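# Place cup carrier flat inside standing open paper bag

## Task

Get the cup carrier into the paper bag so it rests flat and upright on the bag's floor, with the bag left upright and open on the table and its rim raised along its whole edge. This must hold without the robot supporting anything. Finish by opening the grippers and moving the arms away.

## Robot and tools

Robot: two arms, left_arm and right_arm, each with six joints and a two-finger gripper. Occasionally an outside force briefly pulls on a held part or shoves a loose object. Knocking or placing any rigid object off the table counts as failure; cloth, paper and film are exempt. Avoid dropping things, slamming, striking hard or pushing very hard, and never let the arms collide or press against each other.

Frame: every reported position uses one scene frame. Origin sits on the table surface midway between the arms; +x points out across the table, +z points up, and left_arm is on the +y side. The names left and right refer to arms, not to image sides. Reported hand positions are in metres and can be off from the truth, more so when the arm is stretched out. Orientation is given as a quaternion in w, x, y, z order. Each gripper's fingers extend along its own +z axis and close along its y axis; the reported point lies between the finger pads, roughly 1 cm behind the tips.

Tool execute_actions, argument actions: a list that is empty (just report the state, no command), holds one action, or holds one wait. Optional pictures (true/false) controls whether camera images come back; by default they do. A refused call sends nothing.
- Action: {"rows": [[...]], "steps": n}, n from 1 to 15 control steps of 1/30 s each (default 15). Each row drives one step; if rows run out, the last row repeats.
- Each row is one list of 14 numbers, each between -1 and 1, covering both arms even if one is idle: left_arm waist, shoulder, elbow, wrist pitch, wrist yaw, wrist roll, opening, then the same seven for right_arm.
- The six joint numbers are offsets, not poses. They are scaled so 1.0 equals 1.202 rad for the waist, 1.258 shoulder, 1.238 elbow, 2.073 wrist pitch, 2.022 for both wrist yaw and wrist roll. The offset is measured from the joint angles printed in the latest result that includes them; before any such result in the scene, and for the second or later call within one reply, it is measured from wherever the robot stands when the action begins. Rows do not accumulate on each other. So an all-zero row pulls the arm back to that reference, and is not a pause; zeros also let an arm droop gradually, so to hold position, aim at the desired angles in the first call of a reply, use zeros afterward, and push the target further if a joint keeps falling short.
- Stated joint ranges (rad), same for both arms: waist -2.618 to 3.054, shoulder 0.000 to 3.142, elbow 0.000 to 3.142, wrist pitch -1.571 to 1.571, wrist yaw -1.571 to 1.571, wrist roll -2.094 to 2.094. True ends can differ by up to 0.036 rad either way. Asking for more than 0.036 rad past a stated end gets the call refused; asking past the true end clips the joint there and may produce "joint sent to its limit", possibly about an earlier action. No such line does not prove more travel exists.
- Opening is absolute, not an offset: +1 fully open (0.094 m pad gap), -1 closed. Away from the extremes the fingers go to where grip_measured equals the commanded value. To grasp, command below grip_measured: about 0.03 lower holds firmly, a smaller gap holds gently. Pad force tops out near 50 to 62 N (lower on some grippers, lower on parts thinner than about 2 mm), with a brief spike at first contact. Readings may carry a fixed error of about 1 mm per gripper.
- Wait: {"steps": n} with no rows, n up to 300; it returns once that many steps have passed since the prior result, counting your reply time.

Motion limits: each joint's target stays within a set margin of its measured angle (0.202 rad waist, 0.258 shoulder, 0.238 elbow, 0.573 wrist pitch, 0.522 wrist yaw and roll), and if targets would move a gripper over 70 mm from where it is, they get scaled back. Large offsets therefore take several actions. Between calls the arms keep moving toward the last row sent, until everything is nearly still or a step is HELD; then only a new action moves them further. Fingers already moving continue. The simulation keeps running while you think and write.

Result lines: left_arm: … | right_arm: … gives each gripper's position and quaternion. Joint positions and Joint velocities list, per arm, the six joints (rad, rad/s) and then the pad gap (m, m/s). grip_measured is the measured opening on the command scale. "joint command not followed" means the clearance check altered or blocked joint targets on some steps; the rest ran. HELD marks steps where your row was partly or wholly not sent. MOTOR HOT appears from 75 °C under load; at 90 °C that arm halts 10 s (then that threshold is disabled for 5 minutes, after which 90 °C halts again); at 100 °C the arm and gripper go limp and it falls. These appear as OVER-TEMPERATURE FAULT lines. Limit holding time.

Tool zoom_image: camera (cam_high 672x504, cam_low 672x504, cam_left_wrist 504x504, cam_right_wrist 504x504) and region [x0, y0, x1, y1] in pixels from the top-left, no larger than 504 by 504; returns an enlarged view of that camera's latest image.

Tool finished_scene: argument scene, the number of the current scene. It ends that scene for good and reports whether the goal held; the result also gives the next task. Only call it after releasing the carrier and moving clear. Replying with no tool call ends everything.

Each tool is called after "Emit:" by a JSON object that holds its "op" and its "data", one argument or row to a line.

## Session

Emit:
{"op": "execute_actions", "data": {
  "actions": []
}}

Scene clock: 0.00 s of 5400.00 s.
left_arm: end_effector_position=(+0.3524, -0.1655, +0.2848) grip_measured=+1.000 end_effector_quat_wxyz=(+0.282, -0.345, +0.750, -0.489) | right_arm: end_effector_position=(+0.5531, -0.2521, +0.1150) grip_measured=+1.000 end_effector_quat_wxyz=(+0.526, -0.006, +0.782, +0.334)
Joint positions: left_arm=[-1.046  1.694  1.439 -0.141 -0.344 -1.619  0.094] | right_arm=[-0.398  2.058  1.05   0.692 -0.766  0.335  0.094]
Joint velocities: left_arm=[ 0.012 -0.002  0.002  0.066 -0.037  0.037  0.   ] | right_arm=[ 0.027  0.007  0.007 -0.066 -0.051 -0.007  0.   ]

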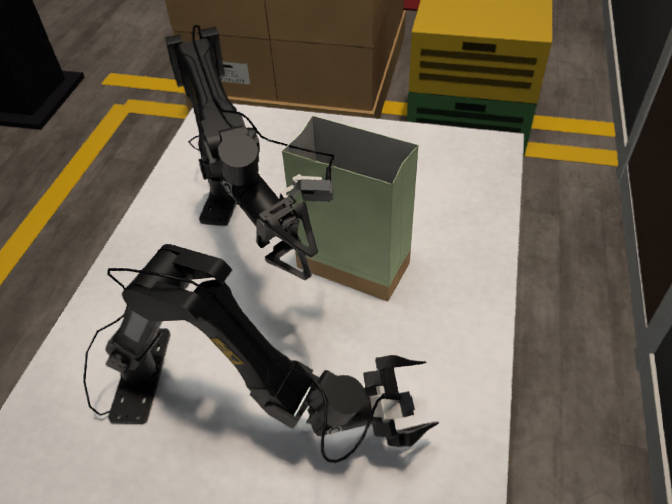

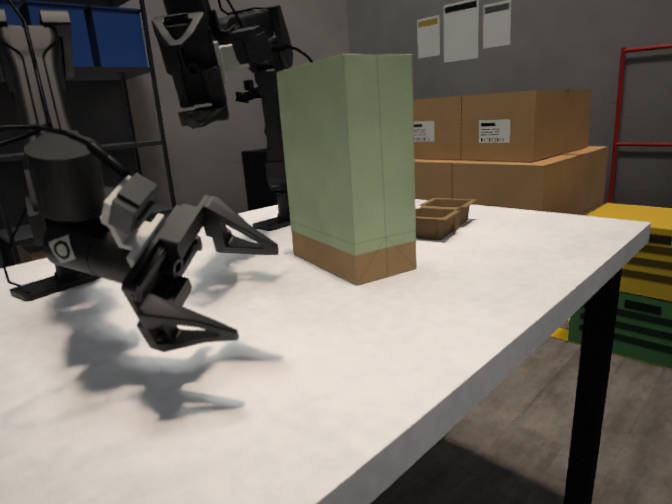

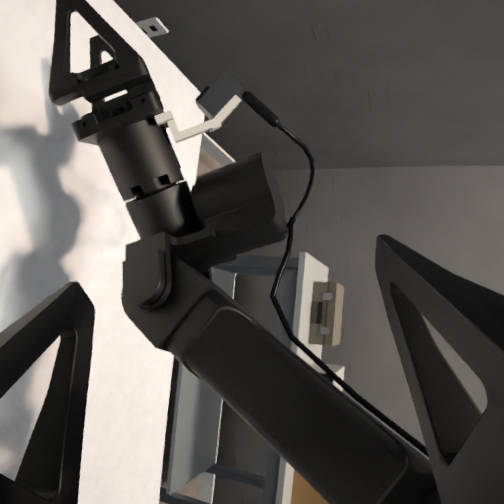

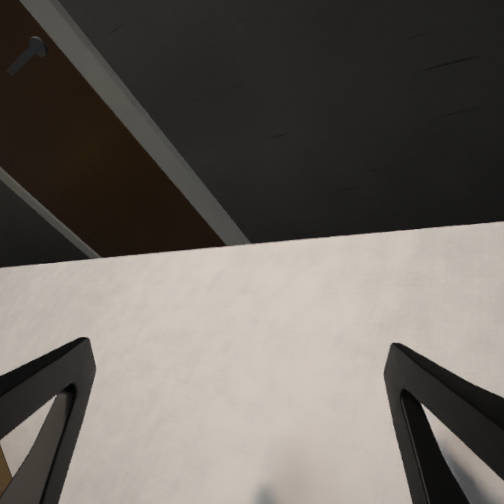

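Emit:
{"op": "execute_actions", "data": {
  "actions": [
    {"rows":[[0,-0.1,0,-0.05,0.02,0.1,1,-0.05,-0.06,0,-0.1,0.05,0,1],[0,-0.2,0,-0.1,0.04,0.2,1,-0.1,-0.12,0.02,-0.2,0.1,0,1],[0,-0.3,0,-0.15,0.06,0.3,1,-0.15,-0.2,0.04,-0.3,0.15,0,1],[0,-0.4,0,-0.2,0.08,0.4,1,-0.2,-0.3,0.06,-0.4,0.2,-0.05,1],[0,-0.5,0,-0.3,0.1,0.5,1,-0.25,-0.4,0.08,-0.5,0.25,-0.1,1],[0,-0.6,0,-0.4,0.13,0.6,1,-0.3,-0.5,0.1,-0.6,0.3,-0.16,1],[0,-0.7,0,-0.5,0.17,0.7,1,-0.3,-0.6,0.1,-0.7,0.38,-0.16,1],[0,-0.8,0,-0.6,0.17,0.8,1,-0.3,-0.7,0.1,-0.8,0.38,-0.16,1],[0,-0.85,0,-0.64,0.17,0.8,1,-0.3,-0.8,0.1,-0.9,0.38,-0.16,1],[0,-0.85,0,-0.64,0.17,0.8,1,-0.3,-0.9,0.1,-1,0.38,-0.16,1]],"steps":15}
  ],
  "pictures": false
}}

Emit:
{"op": "execute_actions", "data": {
  "actions": [
    {"steps":35}
  ]
}}

Scene clock: 17.73 s of 5400.00 s.
left_arm: end_effector_position=(+0.1900, -0.0012, +0.3684) grip_measured=+1.000 end_effector_quat_wxyz=(+0.343, +0.067, +0.865, -0.359) | right_arm: end_effector_position=(+0.4179, -0.4805, +0.2194) grip_measured=+1.000 end_effector_quat_wxyz=(+0.476, +0.257, +0.840, -0.036)
Joint positions: left_arm=[-1.046  1.021  1.421 -0.934 -0.087 -0.782  0.094] | right_arm=[-0.756  1.469  1.125 -0.241 -0.17   0.109  0.094]
Joint velocities: left_arm=[-0.002 -1.36  -0.002 -1.663  0.33   1.502  0.   ] | right_arm=[-0.139 -1.712  0.105 -2.103  0.813 -0.418  0.   ]
Steps of this call (steps 1 to 90: nothing new was sent; then 14.23 s passed at rest; steps 91 to 105: all 15 steps of this action). Readings (joint positions):
91: left_arm=[-1.046 1.685 1.439 -0.153 -0.337 -1.591] | right_arm=[-0.402 2.051 1.050 0.666 -0.754 0.335]
92: left_arm=[-1.046 1.663 1.432 -0.185 -0.325 -1.544] | right_arm=[-0.415 2.029 1.050 0.596 -0.727 0.335]
94: left_arm=[-1.046 1.588 1.421 -0.278 -0.291 -1.412] | right_arm=[-0.467 1.963 1.050 0.448 -0.663 0.329]
98: left_arm=[-1.046 1.379 1.421 -0.530 -0.193 -1.162] | right_arm=[-0.605 1.820 1.077 0.238 -0.489 0.244]
105: the state above

Scene clock: 18.90 s of 5400.00 s.
left_arm: end_effector_position=(+0.0847, +0.1328, +0.3404) grip_measured=+1.000 end_effector_quat_wxyz=(+0.392, +0.418, +0.792, -0.209) | right_arm: end_effector_position=(+0.1861, -0.3651, +0.2178) grip_measured=+1.000 end_effector_quat_wxyz=(+0.206, +0.287, +0.934, -0.056)
Joint positions: left_arm=[-1.046  0.619  1.43  -1.461 -0.009 -0.011  0.094] | right_arm=[-0.757  0.933  1.158 -1.365 -0.006  0.021  0.094]
Joint velocities: left_arm=[-0.022  0.017  0.027 -0.022 -0.066  0.007  0.   ] | right_arm=[ 0.007 -0.012 -0.022 -0.022  0.007 -0.037  0.   ]
Steps of this call (steps 1 to 35: the robot went on to your last target). Readings (joint positions):
1: left_arm=[-1.046 0.973 1.421 -0.987 -0.078 -0.729] | right_arm=[-0.757 1.408 1.129 -0.312 -0.145 0.098]
2: left_arm=[-1.046 0.925 1.421 -1.038 -0.070 -0.675] | right_arm=[-0.757 1.348 1.132 -0.381 -0.126 0.088]
4: left_arm=[-1.046 0.826 1.421 -1.129 -0.057 -0.559] | right_arm=[-0.757 1.230 1.137 -0.511 -0.097 0.073]
8: left_arm=[-1.046 0.639 1.423 -1.307 -0.030 -0.265] | right_arm=[-0.757 1.023 1.145 -0.773 -0.060 0.053]
35: the state above

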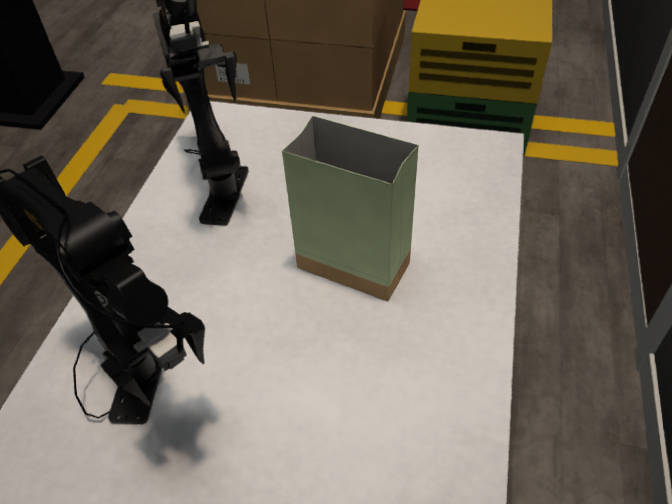

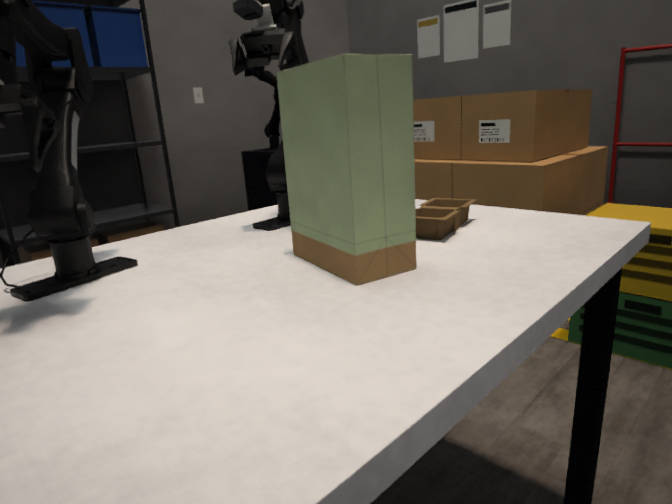

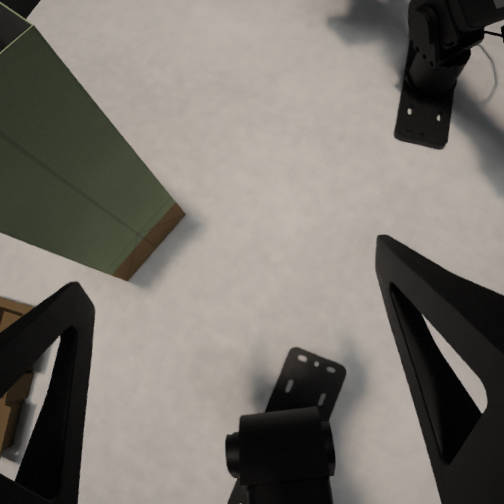

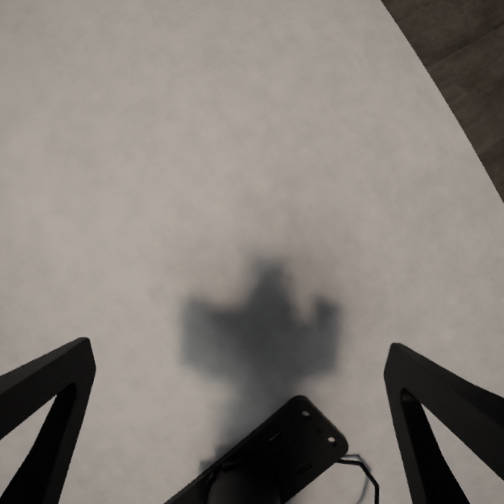

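Emit:
{"op": "execute_actions", "data": {
  "actions": [
    {"rows":[[0.1,0,0,0,0,0,1,0,0,0,0,0,0,1],[0.2,0,0,0,0,0,1,0,0,0,0,0,0,1],[0.3,0,0,0,0,0,1,0,0,0,0,0,0,1],[0.4,0,0,0,0,0,1,0,0,0,0,0,0,1],[0.5,0,0,0,0,0,1,0,0,0,0,0,0,1],[0.6,0,0,0,0,0,1,0,0,0,0,0,0,1],[0.7,0,0,0,0,0,1,0,0,0,0,0,0,1],[0.8,0,0,0,0,0,1,0,0,0,0,0,0,1],[0.9,0,0,0,0,0,1,0,0,0,0,0,0,1],[1,0,0,0,0,0,1,0,0,0,0,0,0,1]],"steps":15}
  ],
  "pictures": false
}}

Emit:
{"op": "execute_actions", "data": {
  "actions": [
    {"rows":[[0.05,0.06,0.03,0,0,0,1,0,0,0,0,0,0,1],[0.1,0.12,0.06,0,0,0,1,0,0,0,0,0,0,1],[0.15,0.18,0.09,0,0,0,1,0,0,0,0,0,0,1],[0.2,0.24,0.12,0,0,0,1,0,0,0,0,0,0,1],[0.25,0.3,0.15,0,0,0,1,0,0,0,0,0,0,1],[0.25,0.36,0.18,0,0,0,1,0,0,0,0,0,0,1],[0.25,0.42,0.2,0,0,0,1,0,0,0,0,0,0,1],[0.25,0.48,0.2,0,0,0,1,0,0,0,0,0,0,1]],"steps":15}
  ],
  "pictures": false
}}

Emit:
{"op": "execute_actions", "data": {
  "actions": [
    {"steps":15}
  ]
}}

Scene clock: 36.77 s of 5400.00 s.
left_arm: end_effector_position=(+0.1393, +0.2501, +0.3403) grip_measured=+1.000 end_effector_quat_wxyz=(+0.444, -0.040, +0.895, +0.018) | right_arm: end_effector_position=(+0.1860, -0.3650, +0.2177) grip_measured=+1.000 end_effector_quat_wxyz=(+0.205, +0.287, +0.934, -0.055)
Joint positions: left_arm=[ 0.015  0.619  1.43  -1.462 -0.009 -0.01   0.094] | right_arm=[-0.757  0.933  1.158 -1.366 -0.006  0.021  0.094]
Joint velocities: left_arm=[ 2.181  0.002 -0.002 -0.022 -0.066 -0.007  0.   ] | right_arm=[ 0.007  0.017 -0.007 -0.081 -0.051 -0.066  0.   ]
Steps of this call (steps 1 to 15: the robot went on to your last target; steps 16 to 90: nothing new was sent; then 14.37 s passed at rest; steps 91 to 105: all 15 steps of this action). Readings (joint positions):
91: left_arm=[-1.025 0.619 1.430 -1.462 -0.006 -0.010] | right_arm=[-0.757 0.933 1.158 -1.366 -0.006 0.021]
92: left_arm=[-0.965 0.619 1.430 -1.462 -0.004 -0.010] | right_arm=[-0.757 0.933 1.158 -1.366 -0.006 0.021]
94: left_arm=[-0.813 0.619 1.430 -1.462 -0.006 -0.010] | right_arm=[-0.757 0.933 1.158 -1.366 -0.006 0.021]
98: left_arm=[-0.512 0.619 1.430 -1.462 -0.007 -0.010] | right_arm=[-0.757 0.933 1.158 -1.366 -0.006 0.021]
105: the state above

Scene clock: 37.27 s of 5400.00 s.
left_arm: end_effector_position=(+0.2649, +0.3381, +0.2975) grip_measured=+1.000 end_effector_quat_wxyz=(+0.241, -0.183, +0.952, +0.047) | right_arm: end_effector_position=(+0.1860, -0.3650, +0.2177) grip_measured=+1.000 end_effector_quat_wxyz=(+0.205, +0.287, +0.934, -0.055)
Joint positions: left_arm=[ 0.308  1.29   1.657 -1.442 -0.008 -0.01   0.094] | right_arm=[-0.757  0.933  1.158 -1.366 -0.006  0.021  0.094]
Joint velocities: left_arm=[-0.002 -0.266 -0.002 -0.081 -0.007  0.007  0.   ] | right_arm=[-0.002  0.002 -0.002  0.007  0.051 -0.007  0.   ]
Steps of this call (steps 1 to 15: all 15 steps of this action). Readings (joint positions):
1: left_arm=[0.064 0.625 1.433 -1.465 -0.012 -0.010] | right_arm=[-0.757 0.933 1.158 -1.366 -0.006 0.021]
2: left_arm=[0.085 0.646 1.447 -1.475 -0.012 -0.010] | right_arm=[-0.757 0.933 1.158 -1.366 -0.006 0.021]
4: left_arm=[0.163 0.742 1.510 -1.492 -0.009 -0.010] | right_arm=[-0.757 0.933 1.158 -1.366 -0.006 0.021]
8: left_arm=[0.297 1.047 1.648 -1.469 -0.008 -0.010] | right_arm=[-0.757 0.933 1.158 -1.366 -0.006 0.021]
15: the state above

Scene clock: 37.77 s of 5400.00 s.
left_arm: end_effector_position=(+0.2518, +0.3330, +0.3107) grip_measured=+1.000 end_effector_quat_wxyz=(+0.263, -0.182, +0.946, +0.051) | right_arm: end_effector_position=(+0.1860, -0.3650, +0.2177) grip_measured=+1.000 end_effector_quat_wxyz=(+0.205, +0.287, +0.934, -0.055)
Joint positions: left_arm=[ 0.308  1.229  1.657 -1.455 -0.008 -0.01   0.094] | right_arm=[-0.757  0.933  1.158 -1.366 -0.006  0.021  0.094]
Joint velocities: left_arm=[-0.012  0.002  0.002 -0.022 -0.007 -0.007  0.   ] | right_arm=[-0.022 -0.017 -0.002 -0.037 -0.007 -0.022  0.   ]
Steps of this call (steps 1 to 15: the robot went on to your last target). Readings (joint positions):
1: left_arm=[0.308 1.279 1.657 -1.443 -0.008 -0.010] | right_arm=[-0.757 0.933 1.158 -1.366 -0.006 0.021]
2: left_arm=[0.308 1.267 1.657 -1.444 -0.008 -0.010] | right_arm=[-0.757 0.933 1.158 -1.366 -0.006 0.021]
4: left_arm=[0.308 1.244 1.657 -1.449 -0.008 -0.010] | right_arm=[-0.757 0.933 1.158 -1.366 -0.006 0.021]
8: left_arm=[0.308 1.229 1.657 -1.455 -0.008 -0.010] | right_arm=[-0.757 0.933 1.158 -1.366 -0.006 0.021]
15: the state above

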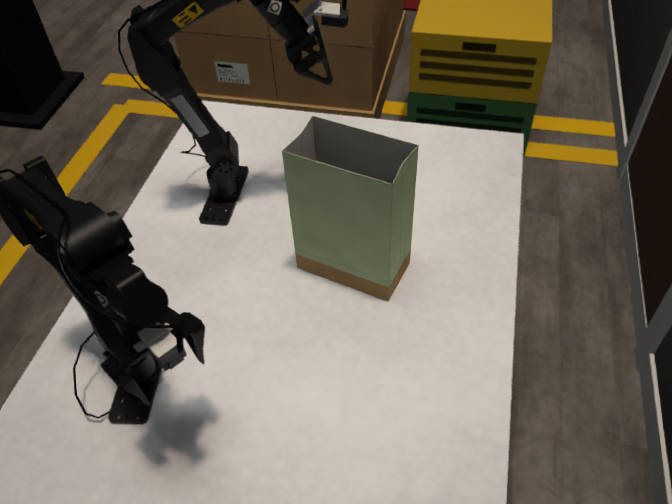

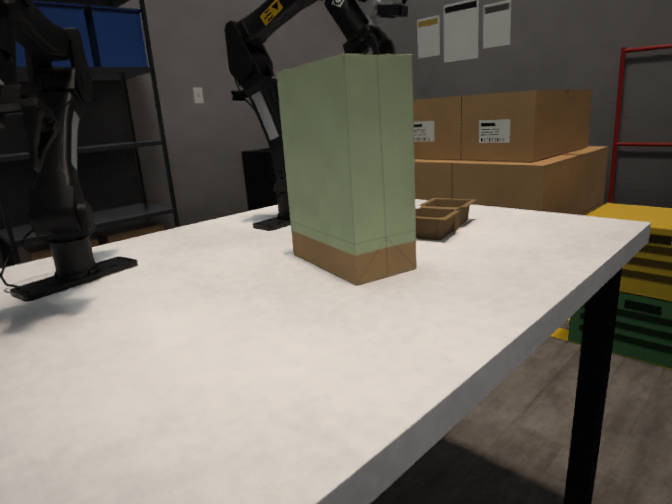

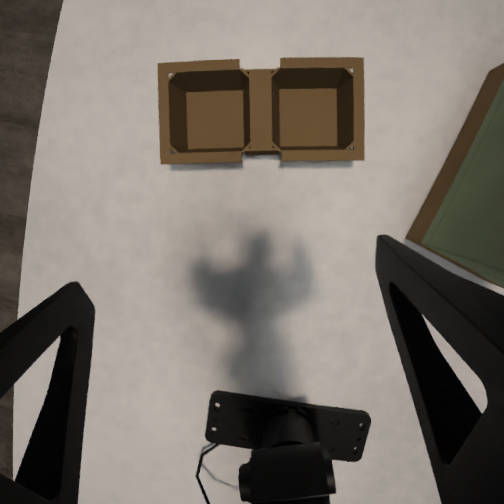

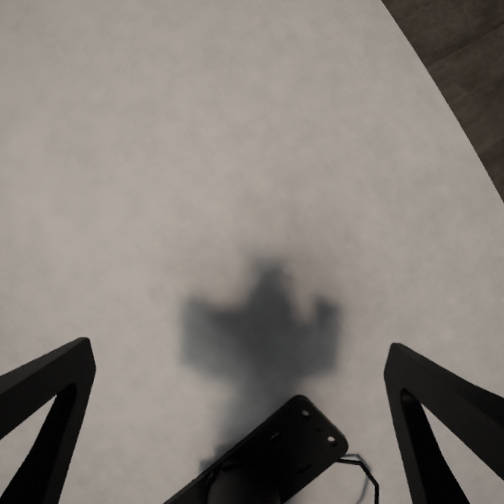

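Emit:
{"op": "execute_actions", "data": {
  "actions": [
    {"rows":[[0,0.01,-0.06,0.05,0,0,1,0,0,0,0,0,0,1],[0,0.02,-0.12,0.1,0,0,1,0,0,0,0,0,0,1],[0,0.04,-0.18,0.15,0,0,1,0,0,0,0,0,0,1],[-0.01,0.06,-0.24,0.2,0,0,1,0,0,0,0,0,0,1],[-0.01,0.08,-0.3,0.25,0,0,1,0,0,0,0,0,0,1],[-0.02,0.1,-0.36,0.3,0,0,1,0,0,0,0,0,0,1],[-0.02,0.12,-0.42,0.35,0,0,0.6,0,0,0,0,0,0,1],[-0.02,0.14,-0.48,0.4,0,0,0.4,0,0,0,0,0,0,1],[-0.02,0.16,-0.54,0.45,0,0,0.3,0,0,0,0,0,0,1],[-0.02,0.18,-0.6,0.5,0,0,0.3,0,0,0,0,0,0,1],[-0.02,0.19,-0.65,0.58,0,0,0.3,0,0,0,0,0,0,1]],"steps":15}
  ],
  "pictures": false
}}

Emit:
{"op": "execute_actions", "data": {
  "actions": [
    {"steps":20}
  ]
}}

Scene clock: 87.80 s of 5400.00 s.
left_arm: end_effector_position=(+0.3297, +0.3572, +0.0570) grip_measured=+0.302 end_effector_quat_wxyz=(+0.213, -0.176, +0.960, +0.041) | right_arm: end_effector_position=(+0.1860, -0.3650, +0.2177) grip_measured=+1.000 end_effector_quat_wxyz=(+0.205, +0.287, +0.934, -0.055)
Joint positions: left_arm=[ 0.292  1.506  0.858 -0.487 -0.008 -0.01   0.061] | right_arm=[-0.757  0.933  1.158 -1.366 -0.006  0.021  0.094]
Joint velocities: left_arm=[-0.017  0.359 -0.994  0.784 -0.095 -0.022  0.001] | right_arm=[ 0.007  0.002  0.002  0.066  0.007 -0.051  0.   ]
Steps of this call (steps 1 to 15: the robot went on to your last target; steps 16 to 90: nothing new was sent; then 46.53 s passed at rest; steps 91 to 105: all 15 steps of this action). Readings (joint positions):
91: left_arm=[0.308 1.229 1.648 -1.443 -0.008 -0.010] | right_arm=[-0.757 0.933 1.158 -1.366 -0.006 0.021]
92: left_arm=[0.308 1.226 1.622 -1.410 -0.008 -0.010] | right_arm=[-0.757 0.933 1.158 -1.366 -0.006 0.021]
94: left_arm=[0.308 1.229 1.526 -1.306 -0.008 -0.010] | right_arm=[-0.757 0.933 1.158 -1.366 -0.006 0.021]
98: left_arm=[0.301 1.315 1.302 -1.063 -0.008 -0.010] | right_arm=[-0.757 0.933 1.158 -1.366 -0.006 0.021]
105: the state above

Scene clock: 88.47 s of 5400.00 s.
left_arm: end_effector_position=(+0.3631, +0.3695, +0.0778) grip_measured=+0.302 end_effector_quat_wxyz=(+0.307, -0.172, +0.934, +0.057) | right_arm: end_effector_position=(+0.1860, -0.3650, +0.2177) grip_measured=+1.000 end_effector_quat_wxyz=(+0.205, +0.287, +0.934, -0.055)
Joint positions: left_arm=[ 0.292  1.486  0.821 -0.27  -0.009 -0.01   0.061] | right_arm=[-0.757  0.933  1.158 -1.366 -0.006  0.021  0.094]
Joint velocities: left_arm=[ 0.022  0.002 -0.002  0.007 -0.007 -0.007  0.001] | right_arm=[ 0.007  0.007  0.002 -0.007 -0.022 -0.066  0.   ]
Steps of this call (steps 1 to 20: the robot went on to your last target). Readings (joint positions):
1: left_arm=[0.292 1.513 0.832 -0.462 -0.009 -0.010] | right_arm=[-0.757 0.933 1.158 -1.366 -0.006 0.021]
2: left_arm=[0.292 1.513 0.822 -0.443 -0.009 -0.010] | right_arm=[-0.757 0.933 1.158 -1.366 -0.006 0.021]
4: left_arm=[0.292 1.507 0.821 -0.390 -0.009 -0.010] | right_arm=[-0.757 0.933 1.158 -1.366 -0.006 0.021]
8: left_arm=[0.292 1.487 0.821 -0.309 -0.009 -0.010] | right_arm=[-0.757 0.933 1.158 -1.366 -0.006 0.021]
20: the state above

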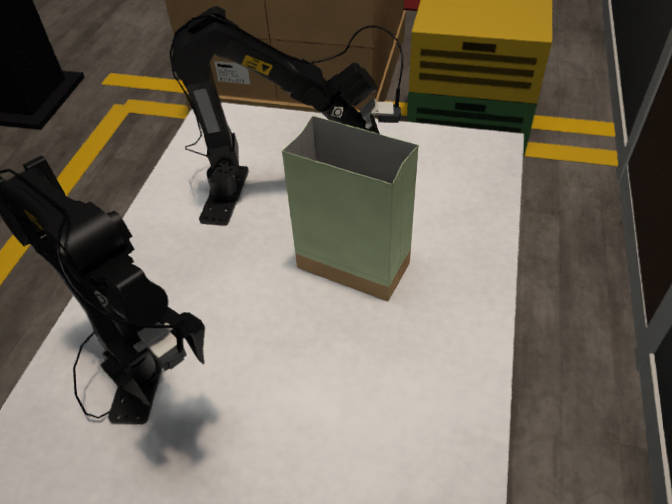

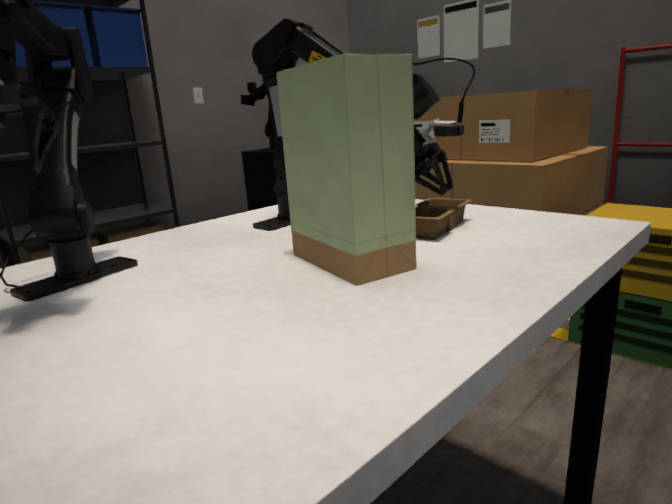

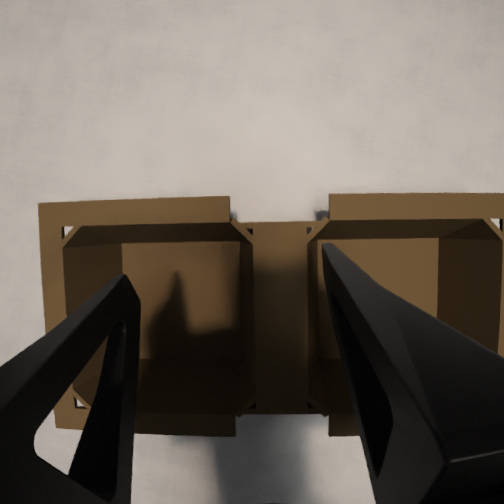

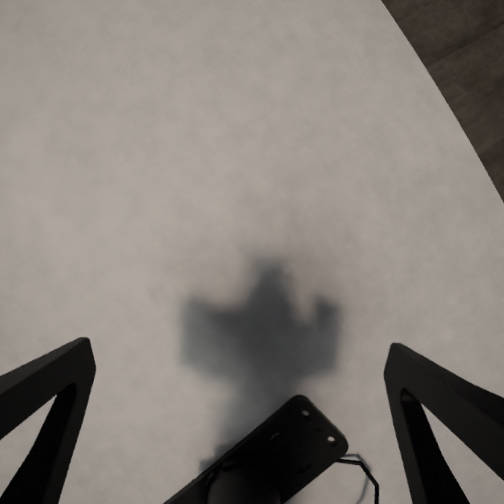

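Emit:
{"op": "execute_actions", "data": {
  "actions": [
    {"rows":[[-0.03,0,0,0,0,0,0.1,0,0,0,0,0,0,1],[-0.05,0,0,0,0,0,0.1,0,0,0,0,0,0,1],[-0.05,0,0,0,0,0,0.1,0,0,0,0,0,0,1],[-0.05,0,0,0,0,0,0.1,0,0,0,0,0,0,1],[-0.05,0,0,0,0,0,0.1,0,0,0,0,0,0,1],[-0.05,0,-0.02,0.015,0,0,0.1,0,0,0,0,0,0,1],[-0.05,0.005,-0.04,0.03,0,0,0.1,0,0,0,0,0,0,1],[-0.05,0.01,-0.06,0.045,0,0,0.1,0,0,0,0,0,0,1],[-0.05,0.016,-0.08,0.06,0,0,0.1,0,0,0,0,0,0,1],[-0.05,0.022,-0.09,0.07,0,0,0.1,0,0,0,0,0,0,1]],"steps":15}
  ],
  "pictures": false
}}

Emit:
{"op": "execute_actions", "data": {
  "actions": [
    {"steps":15}
  ]
}}

Scene clock: 102.00 s of 5400.00 s.
left_arm: end_effector_position=(+0.3543, +0.3442, +0.0419) grip_measured=+0.102 end_effector_quat_wxyz=(+0.290, -0.146, +0.945, +0.046) | right_arm: end_effector_position=(+0.1860, -0.3650, +0.2177) grip_measured=+1.000 end_effector_quat_wxyz=(+0.205, +0.287, +0.934, -0.055)
Joint positions: left_arm=[ 0.233  1.517  0.715 -0.173 -0.01  -0.01   0.052] | right_arm=[-0.757  0.933  1.158 -1.366 -0.006  0.021  0.094]
Joint velocities: left_arm=[-0.022  0.056 -0.071  0.007 -0.066  0.007  0.001] | right_arm=[-0.017  0.007 -0.012 -0.037 -0.037  0.081  0.   ]
Steps of this call (steps 1 to 15: the robot went on to your last target; steps 16 to 90: nothing new was sent; then 10.03 s passed at rest; steps 91 to 105: all 15 steps of this action). Readings (joint positions):
91: left_arm=[0.288 1.486 0.821 -0.269 -0.011 -0.010] | right_arm=[-0.757 0.933 1.158 -1.366 -0.006 0.021]
92: left_arm=[0.279 1.486 0.821 -0.269 -0.013 -0.010] | right_arm=[-0.757 0.933 1.158 -1.366 -0.006 0.021]
94: left_arm=[0.251 1.486 0.821 -0.269 -0.013 -0.010] | right_arm=[-0.757 0.933 1.158 -1.366 -0.006 0.021]
98: left_arm=[0.233 1.486 0.803 -0.238 -0.010 -0.010] | right_arm=[-0.757 0.933 1.158 -1.366 -0.006 0.021]
105: the state above

Scene clock: 102.50 s of 5400.00 s.
left_arm: end_effector_position=(+0.3600, +0.3459, +0.0456) grip_measured=+0.102 end_effector_quat_wxyz=(+0.303, -0.145, +0.941, +0.048) | right_arm: end_effector_position=(+0.1860, -0.3650, +0.2177) grip_measured=+1.000 end_effector_quat_wxyz=(+0.205, +0.287, +0.934, -0.055)
Joint positions: left_arm=[ 0.233  1.518  0.713 -0.142 -0.01  -0.01   0.052] | right_arm=[-0.757  0.933  1.158 -1.366 -0.006  0.021  0.094]
Joint velocities: left_arm=[-0.007 -0.007  0.007 -0.007  0.022 -0.051 -0.   ] | right_arm=[-0.012 -0.007 -0.012 -0.081  0.022  0.007  0.   ]
Steps of this call (steps 1 to 15: the robot went on to your last target). Readings (joint positions):
1: left_arm=[0.233 1.518 0.713 -0.172 -0.010 -0.010] | right_arm=[-0.757 0.933 1.158 -1.366 -0.006 0.021]
2: left_arm=[0.233 1.518 0.713 -0.168 -0.010 -0.010] | right_arm=[-0.757 0.933 1.158 -1.366 -0.006 0.021]
4: left_arm=[0.233 1.518 0.713 -0.157 -0.010 -0.010] | right_arm=[-0.757 0.933 1.158 -1.366 -0.006 0.021]
8: left_arm=[0.233 1.518 0.713 -0.146 -0.010 -0.010] | right_arm=[-0.757 0.933 1.158 -1.366 -0.006 0.021]
15: the state above

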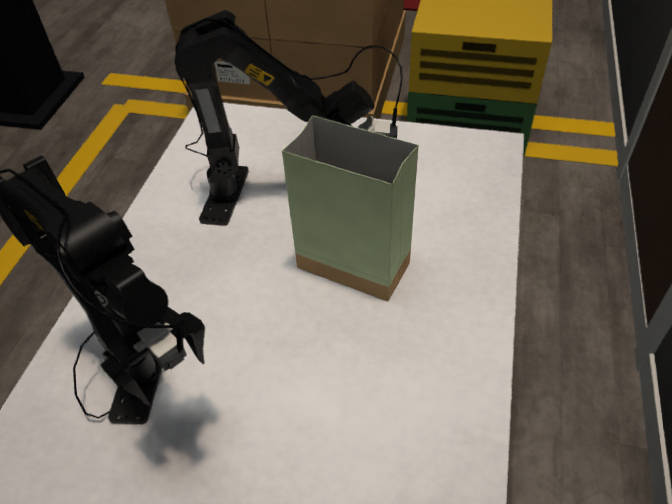

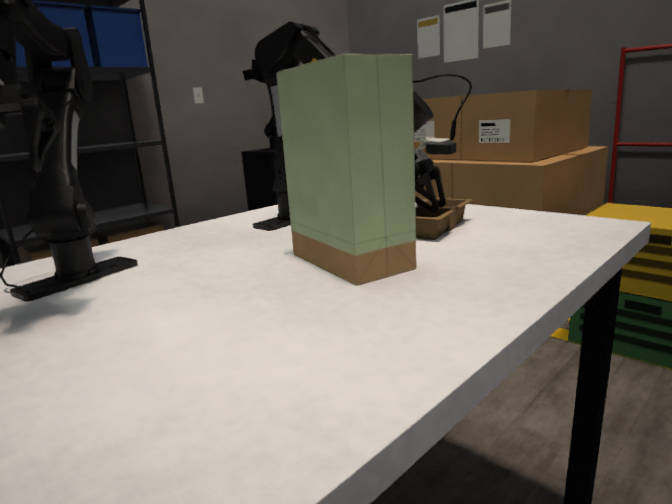

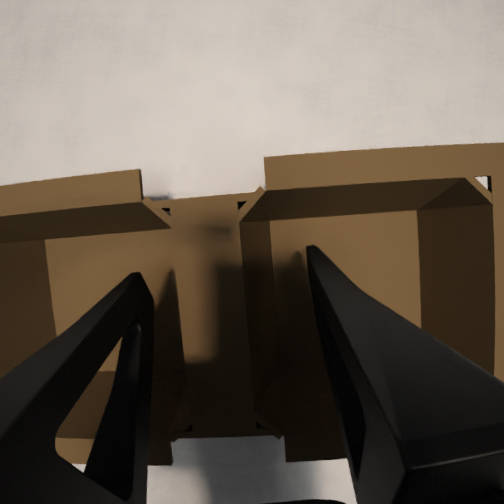

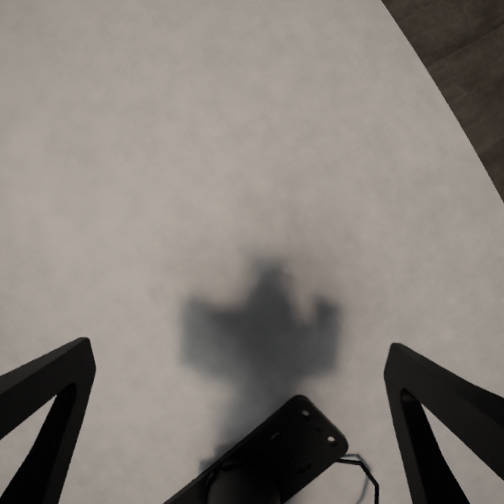

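Emit:
{"op": "execute_actions", "data": {
  "actions": [
    {"rows":[[0,0,-0.02,-0.01,0,0,0.1,0,0,0,0,0,0,1],[0,0,-0.03,-0.015,0,0,0.1,0,0,0,0,0,0,1],[0,0,-0.03,-0.015,0,0,0.1,0,0,0,0,0,0,1],[0,0,-0.03,-0.015,0,0,0.1,0,0,0,0,0,0,1],[0,0,-0.03,-0.015,0,0,0.1,0,0,0,0,0,0,1],[0,0,-0.03,-0.015,0,0,0.1,0,0,0,0,0,0,1],[0,0,-0.03,-0.015,0,0,-0.1,0,0,0,0,0,0,1],[0,0,-0.03,-0.015,0,0,-0.2,0,0,0,0,0,0,1],[0,0,-0.03,-0.015,0,0,-0.3,0,0,0,0,0,0,1],[0,0,-0.03,-0.015,0,0,-0.4,0,0,0,0,0,0,1]],"steps":15}
  ],
  "pictures": false
}}

Emit:
{"op": "execute_actions", "data": {
  "actions": [
    {"steps":12}
  ]
}}

Scene clock: 112.10 s of 5400.00 s.
left_arm: end_effector_position=(+0.3465, +0.3419, +0.0331) grip_measured=-0.398 end_effector_quat_wxyz=(+0.279, -0.146, +0.948, +0.045) | right_arm: end_effector_position=(+0.1860, -0.3650, +0.2177) grip_measured=+1.000 end_effector_quat_wxyz=(+0.205, +0.287, +0.934, -0.055)
Joint positions: left_arm=[ 0.233  1.518  0.688 -0.167 -0.01  -0.01   0.028] | right_arm=[-0.757  0.933  1.158 -1.366 -0.006  0.021  0.094]
Joint velocities: left_arm=[-0.002  0.007 -0.012  0.022  0.007 -0.022  0.   ] | right_arm=[ 0.012 -0.017 -0.032 -0.037 -0.007  0.007  0.   ]
Steps of this call (steps 1 to 15: the robot went on to your last target; steps 16 to 90: nothing new was sent; then 6.10 s passed at rest; steps 91 to 105: all 15 steps of this action). Readings (joint positions):
91: left_arm=[0.233 1.518 0.713 -0.142 -0.010 -0.010] | right_arm=[-0.757 0.933 1.158 -1.366 -0.006 0.021]
92: left_arm=[0.233 1.518 0.711 -0.143 -0.010 -0.010] | right_arm=[-0.757 0.933 1.158 -1.366 -0.006 0.021]
94: left_arm=[0.233 1.518 0.702 -0.147 -0.010 -0.010] | right_arm=[-0.757 0.933 1.158 -1.366 -0.006 0.021]
98: left_arm=[0.233 1.518 0.688 -0.164 -0.010 -0.010] | right_arm=[-0.757 0.933 1.158 -1.366 -0.006 0.021]
105: the state above

Scene clock: 112.50 s of 5400.00 s.
left_arm: end_effector_position=(+0.3465, +0.3419, +0.0331) grip_measured=-0.398 end_effector_quat_wxyz=(+0.279, -0.146, +0.948, +0.045) | right_arm: end_effector_position=(+0.1860, -0.3650, +0.2177) grip_measured=+1.000 end_effector_quat_wxyz=(+0.205, +0.287, +0.934, -0.055)
Joint positions: left_arm=[ 0.233  1.518  0.688 -0.167 -0.01  -0.01   0.028] | right_arm=[-0.757  0.933  1.158 -1.366 -0.006  0.021  0.094]
Joint velocities: left_arm=[-0.022 -0.022 -0.002  0.051  0.022  0.007 -0.   ] | right_arm=[-0.007  0.002  0.012  0.007 -0.022 -0.007  0.   ]
Steps of this call (steps 1 to 12: the robot went on to your last target). Readings (joint positions):
1: left_arm=[0.233 1.518 0.688 -0.167 -0.010 -0.010] | right_arm=[-0.757 0.933 1.158 -1.366 -0.006 0.021]
2: left_arm=[0.233 1.518 0.688 -0.167 -0.010 -0.010] | right_arm=[-0.757 0.933 1.158 -1.366 -0.006 0.021]
4: left_arm=[0.233 1.518 0.688 -0.167 -0.010 -0.010] | right_arm=[-0.757 0.933 1.158 -1.366 -0.006 0.021]
8: left_arm=[0.233 1.518 0.688 -0.167 -0.010 -0.010] | right_arm=[-0.757 0.933 1.158 -1.366 -0.006 0.021]
12: the state above

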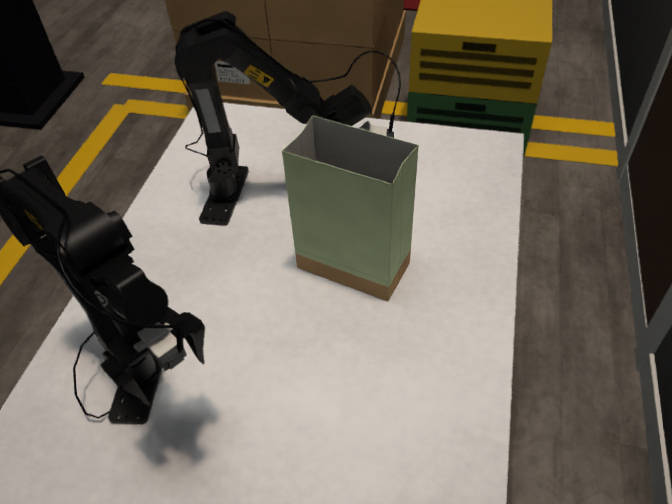

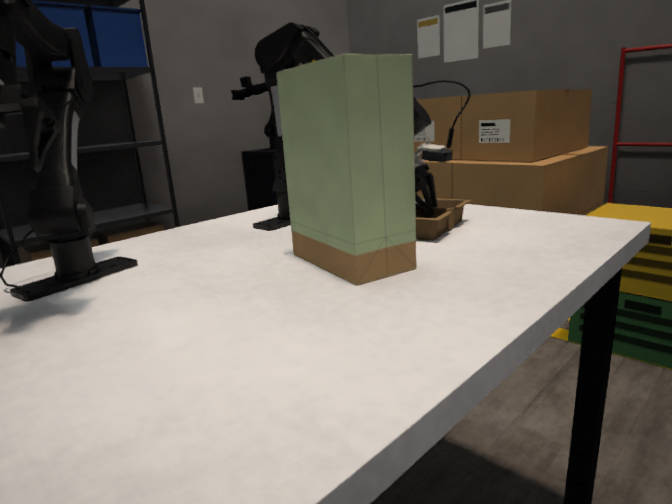

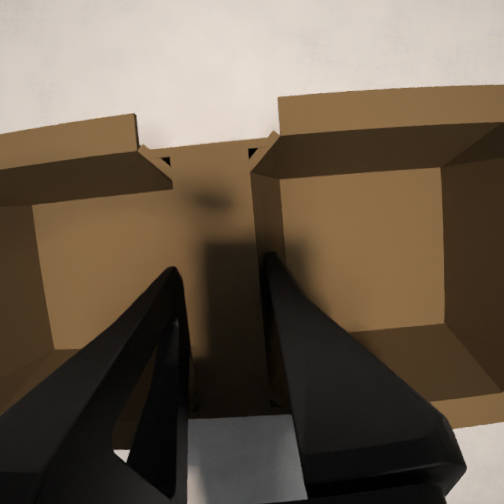

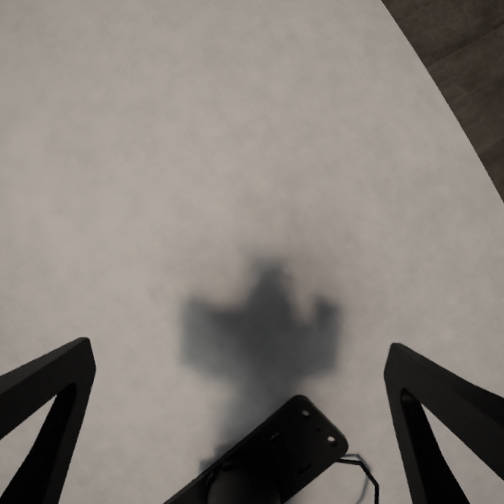

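Emit:
{"op": "execute_actions", "data": {
  "actions": [
    {"rows":[[0,0,0,0,0,0,-0.48,0.05,0,0,0,0,0,-1],[0,0,0,0,0,0,-0.48,0.1,0,0,0,0,0,-1],[0,0,0,0,0,0,-0.48,0.15,0,0,0,0,0,-1],[0,0,0,0,0,0,-0.48,0.2,0,0,0,0,0,-1],[0,0,0,0,0,0,-0.48,0.25,0,0,0,0,0,-1],[0,0,0,0,0,0,-0.48,0.3,0,0,0,0,0,-1],[0.01,0,0.05,-0.03,0,0,-0.48,0.35,0,0,0.05,0,0,-1],[0.02,0,0.1,-0.06,0,0,-0.48,0.4,0,0,0.1,0,0,-1],[0.03,0,0.15,-0.09,0,0,-0.48,0.45,0,0,0.15,0,0,-1],[0.04,0,0.2,-0.12,0,0,-0.48,0.5,0,0,0.2,0,0,-1],[0.05,0,0.25,-0.15,0,0,-0.48,0.55,0,0,0.25,0,0,-1],[0.06,0,0.3,-0.18,0,0,-0.48,0.6,0,0,0.3,0,0,-1],[0.07,0,0.35,-0.21,0,0,-0.48,0.65,0,0,0.35,0,0,-1],[0.08,0,0.4,-0.24,0,0,-0.48,0.7,0,0,0.4,0,0,-1],[0.1,0,0.45,-0.27,0,0,-0.48,0.72,0,0,0.45,0,0,-1]],"steps":15}
  ],
  "pictures": false
}}

Emit:
{"op": "execute_actions", "data": {
  "actions": [
    {"rows":[[0,-0.01,0.04,-0.025,0,0,-0.48,0,0.05,0,0.04,0,0,-1],[0,-0.02,0.08,-0.05,0,0,-0.48,0,0.1,0,0.08,0,0,-1],[0,-0.03,0.12,-0.075,0,0,-0.48,0,0.15,0,0.12,0,0,-1],[0,-0.04,0.16,-0.1,0,0,-0.48,0,0.2,0,0.16,0,0,-1],[0,-0.05,0.2,-0.125,0,0,-0.48,0,0.25,0,0.2,0,0,-1],[0,-0.06,0.24,-0.15,0,0,-0.48,0,0.3,0,0.24,0,0,-1],[0,-0.07,0.28,-0.175,0,0,-0.48,0,0.35,0,0.28,0,0,-1],[0,-0.08,0.32,-0.2,0,0,-0.48,0,0.4,0,0.32,0,0,-1],[0,-0.09,0.36,-0.225,0,0,-0.48,0,0.45,-0.03,0.36,0,0,-1],[0,-0.1,0.4,-0.25,0,0,-0.48,0,0.5,-0.06,0.4,0,0,-1],[0,-0.11,0.44,-0.275,0,0,-0.48,0,0.55,-0.09,0.44,0,0,-1],[0,-0.12,0.48,-0.3,0,0,-0.48,0,0.6,-0.12,0.48,0,0,-1],[0,-0.13,0.52,-0.325,0,0,-0.48,0,0.65,-0.15,0.5,0,0,-1],[0,-0.14,0.56,-0.35,0,0,-0.48,0,0.7,-0.18,0.5,0,0,-1],[0,-0.15,0.58,-0.37,0,0,-0.48,0,0.73,-0.2,0.5,0,0,-1]],"steps":15}
  ],
  "pictures": false
}}

Emit:
{"op": "execute_actions", "data": {
  "actions": [
    {"steps":20}
  ]
}}

Scene clock: 153.07 s of 5400.00 s.
left_arm: end_effector_position=(+0.3849, +0.3871, +0.1300) grip_measured=-0.464 end_effector_quat_wxyz=(+0.296, -0.183, +0.936, +0.059) | right_arm: end_effector_position=(+0.3043, -0.2103, +0.2914) grip_measured=-0.997 end_effector_quat_wxyz=(+0.438, -0.071, +0.895, +0.045)
Joint positions: left_arm=[ 0.314  1.538  1.101 -0.521 -0.009 -0.01   0.025] | right_arm=[-0.002  0.933  1.158 -0.884 -0.003  0.021  0.   ]
Joint velocities: left_arm=[ 0.403  0.002  2.015 -1.385  0.037 -0.051  0.   ] | right_arm=[ 1.189 -0.027  0.002  2.132 -0.095 -0.081 -0.001]
Steps of this call (steps 1 to 15: the robot went on to your last target; steps 16 to 90: nothing new was sent; then 37.07 s passed at rest; steps 91 to 105: all 15 steps of this action). Readings (joint positions):
91: left_arm=[0.233 1.518 0.688 -0.167 -0.010 -0.010] | right_arm=[-0.749 0.933 1.158 -1.366 -0.004 0.021]
92: left_arm=[0.233 1.518 0.688 -0.167 -0.010 -0.010] | right_arm=[-0.720 0.933 1.158 -1.366 -0.001 0.021]
94: left_arm=[0.233 1.518 0.688 -0.167 -0.010 -0.010] | right_arm=[-0.621 0.933 1.158 -1.366 0.001 0.021]
98: left_arm=[0.236 1.519 0.708 -0.204 -0.010 -0.010] | right_arm=[-0.383 0.933 1.158 -1.333 -0.002 0.021]
105: the state above

Scene clock: 153.57 s of 5400.00 s.
left_arm: end_effector_position=(+0.3584, +0.3806, +0.3364) grip_measured=-0.464 end_effector_quat_wxyz=(+0.385, -0.181, +0.901, +0.079) | right_arm: end_effector_position=(+0.4837, -0.1713, +0.0959) grip_measured=-0.997 end_effector_quat_wxyz=(+0.395, -0.079, +0.914, +0.047)
Joint positions: left_arm=[ 0.321  1.412  1.708 -1.059 -0.016 -0.01   0.025] | right_arm=[ 0.009  1.729  1.022 -0.044 -0.011  0.021  0.   ]
Joint velocities: left_arm=[ 0.002 -0.486  1.38  -1.341 -0.095 -0.007 -0.   ] | right_arm=[-0.007  1.516 -0.94   1.092  0.022  0.051 -0.001]
Steps of this call (steps 1 to 15: all 15 steps of this action). Readings (joint positions):
1: left_arm=[0.324 1.534 1.145 -0.525 -0.012 -0.010] | right_arm=[0.019 0.940 1.161 -0.840 -0.012 0.021]
2: left_arm=[0.328 1.524 1.172 -0.519 -0.015 -0.010] | right_arm=[0.017 0.954 1.163 -0.815 -0.013 0.021]
4: left_arm=[0.325 1.512 1.220 -0.569 -0.016 -0.010] | right_arm=[0.010 1.028 1.163 -0.743 -0.012 0.021]
8: left_arm=[0.321 1.503 1.368 -0.753 -0.016 -0.010] | right_arm=[0.009 1.292 1.163 -0.517 -0.011 0.021]
15: the state above

Scene clock: 154.23 s of 5400.00 s.
left_arm: end_effector_position=(+0.3115, +0.3619, +0.3570) grip_measured=-0.464 end_effector_quat_wxyz=(+0.358, -0.183, +0.913, +0.074) | right_arm: end_effector_position=(+0.4783, -0.1726, +0.0355) grip_measured=-0.998 end_effector_quat_wxyz=(+0.378, -0.079, +0.921, +0.044)
Joint positions: left_arm=[ 0.321  1.352  1.814 -1.285 -0.016 -0.01   0.025] | right_arm=[ 0.009  1.851  0.923  0.139 -0.01   0.021  0.   ]
Joint velocities: left_arm=[-0.002 -0.002 -0.007 -0.051 -0.007 -0.007 -0.   ] | right_arm=[ 0.002 -0.007 -0.022 -0.022  0.007 -0.022 -0.   ]
Steps of this call (steps 1 to 20: the robot went on to your last target). Readings (joint positions):
1: left_arm=[0.321 1.394 1.749 -1.096 -0.016 -0.010] | right_arm=[0.009 1.780 0.988 -0.007 -0.011 0.021]
2: left_arm=[0.321 1.373 1.778 -1.125 -0.016 -0.010] | right_arm=[0.009 1.824 0.956 0.020 -0.011 0.021]
4: left_arm=[0.321 1.337 1.807 -1.170 -0.016 -0.010] | right_arm=[0.009 1.851 0.923 0.082 -0.010 0.021]
8: left_arm=[0.321 1.326 1.814 -1.236 -0.016 -0.010] | right_arm=[0.009 1.851 0.923 0.118 -0.010 0.021]
20: the state above

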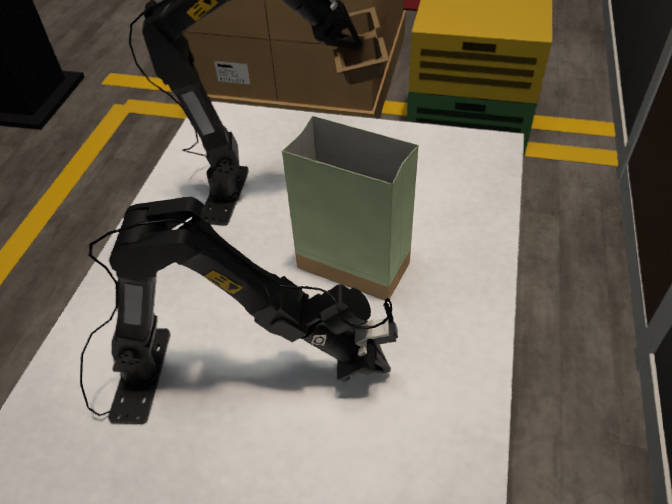

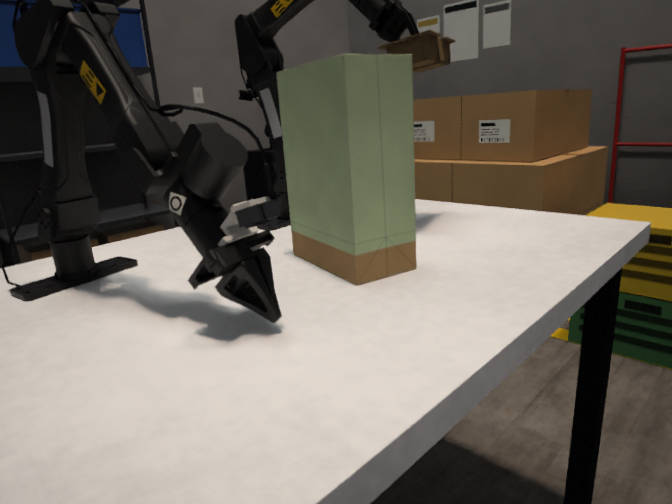

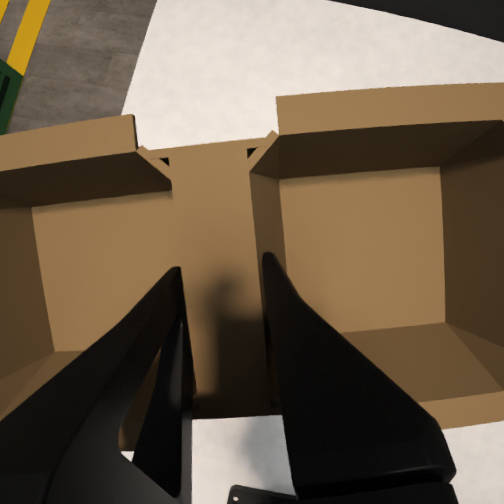

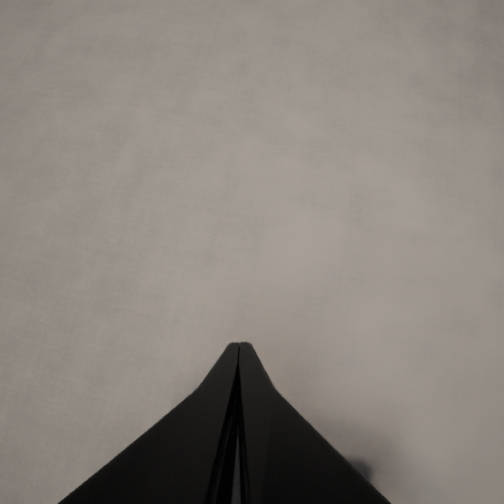

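Emit:
{"op": "execute_actions", "data": {
  "actions": [
    {"rows":[[0,0,0,0,0,0,-0.48,0,0.01,0.02,0.03,-0.03,0,-1],[0,0,0,0,0,0,-0.48,0,0.03,0.04,0.06,-0.06,0,-1],[0,0,0,0,0,0,-0.48,0,0.05,0.06,0.09,-0.1,0,-1],[0,0,0,0,0,0,-0.48,0,0.08,0.08,0.12,-0.14,0,-1],[0,0,0,0,0,0,-0.48,0,0.11,0.1,0.14,-0.18,0,-1],[0,0,0,0,0,0,-0.48,0,0.14,0.11,0.16,-0.22,0,-1],[0,0,0,0,0,0,-0.48,0,0.17,0.11,0.18,-0.26,0,-1],[0,0,0,0,0,0,-0.48,0.02,0.17,0.11,0.18,-0.3,0,-1],[0,0,0,0,0,0,-0.48,0.04,0.17,0.11,0.18,-0.3,0,-1],[0,0,0,0,0,0,-0.48,0.06,0.17,0.11,0.18,-0.3,0,-1],[0,0,0,0,0,0,-0.48,0.08,0.17,0.11,0.18,-0.3,0,-1]],"steps":15}
  ],
  "pictures": false
}}

Emit:
{"op": "execute_actions", "data": {
  "actions": [
    {"steps":20}
  ]
}}

Scene clock: 167.37 s of 5400.00 s.
left_arm: end_effector_position=(+0.3112, +0.3618, +0.3567) grip_measured=-0.464 end_effector_quat_wxyz=(+0.357, -0.183, +0.913, +0.074) | right_arm: end_effector_position=(+0.4893, -0.0271, +0.0542) grip_measured=-0.998 end_effector_quat_wxyz=(+0.425, -0.242, +0.817, +0.306)
Joint positions: left_arm=[ 0.321  1.352  1.814 -1.287 -0.016 -0.01   0.025] | right_arm=[ 0.107  2.068  1.04   0.47  -0.55   0.021  0.   ]
Joint velocities: left_arm=[ 0.012 -0.002 -0.012 -0.007  0.037 -0.007 -0.001] | right_arm=[ 0.271  0.017 -0.012  0.256 -0.476  0.051  0.   ]
Steps of this call (steps 1 to 15: the robot went on to your last target; steps 16 to 90: nothing new was sent; then 9.63 s passed at rest; steps 91 to 105: all 15 steps of this action). Readings (joint positions):
91: left_arm=[0.321 1.352 1.814 -1.287 -0.016 -0.010] | right_arm=[0.009 1.851 0.923 0.145 -0.017 0.021]
92: left_arm=[0.321 1.352 1.814 -1.287 -0.016 -0.010] | right_arm=[0.009 1.855 0.923 0.160 -0.034 0.021]
94: left_arm=[0.321 1.352 1.814 -1.287 -0.016 -0.010] | right_arm=[0.009 1.886 0.947 0.214 -0.103 0.021]
98: left_arm=[0.321 1.352 1.814 -1.287 -0.016 -0.010] | right_arm=[0.010 2.015 1.034 0.381 -0.329 0.021]
105: the state above

Scene clock: 168.03 s of 5400.00 s.
left_arm: end_effector_position=(+0.3112, +0.3618, +0.3567) grip_measured=-0.464 end_effector_quat_wxyz=(+0.357, -0.183, +0.913, +0.074) | right_arm: end_effector_position=(+0.4845, -0.0170, +0.0624) grip_measured=-0.998 end_effector_quat_wxyz=(+0.430, -0.259, +0.800, +0.329)
Joint positions: left_arm=[ 0.321  1.352  1.814 -1.287 -0.016 -0.01   0.025] | right_arm=[ 0.113  2.068  1.04   0.5   -0.603  0.021  0.   ]
Joint velocities: left_arm=[ 0.007 -0.012 -0.002 -0.022 -0.051  0.007 -0.   ] | right_arm=[ 0.022  0.002 -0.012 -0.051 -0.037  0.022 -0.   ]
Steps of this call (steps 1 to 20: the robot went on to your last target). Readings (joint positions):
1: left_arm=[0.321 1.352 1.814 -1.287 -0.016 -0.010] | right_arm=[0.112 2.068 1.040 0.478 -0.564 0.021]
2: left_arm=[0.321 1.352 1.814 -1.287 -0.016 -0.010] | right_arm=[0.114 2.068 1.040 0.482 -0.574 0.021]
4: left_arm=[0.321 1.352 1.814 -1.287 -0.016 -0.010] | right_arm=[0.113 2.068 1.040 0.489 -0.585 0.021]
8: left_arm=[0.321 1.352 1.814 -1.287 -0.016 -0.010] | right_arm=[0.113 2.068 1.040 0.496 -0.596 0.021]
20: the state above

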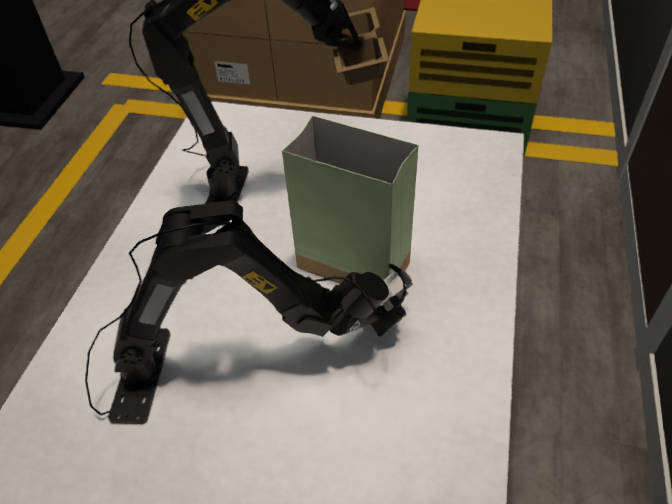

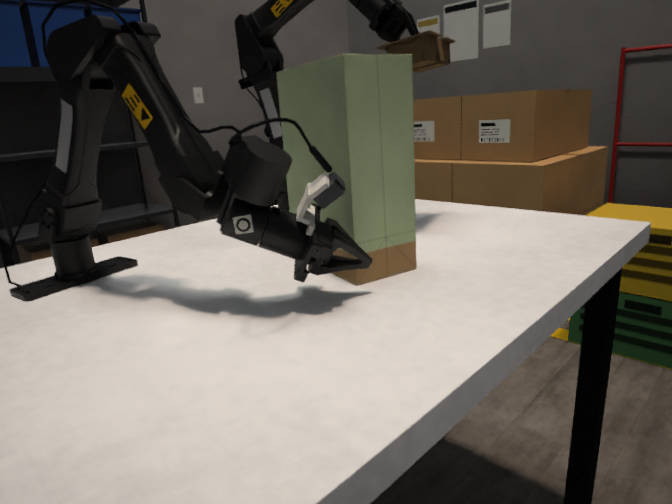

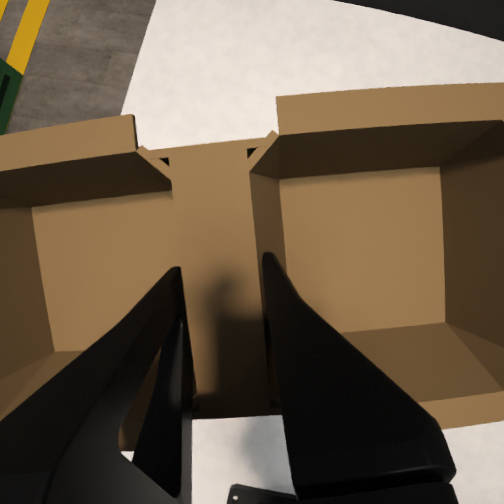

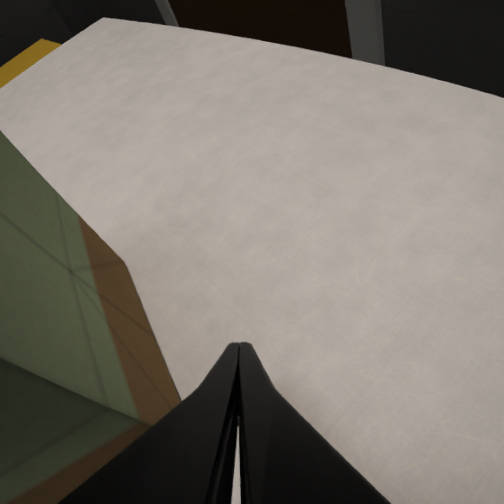

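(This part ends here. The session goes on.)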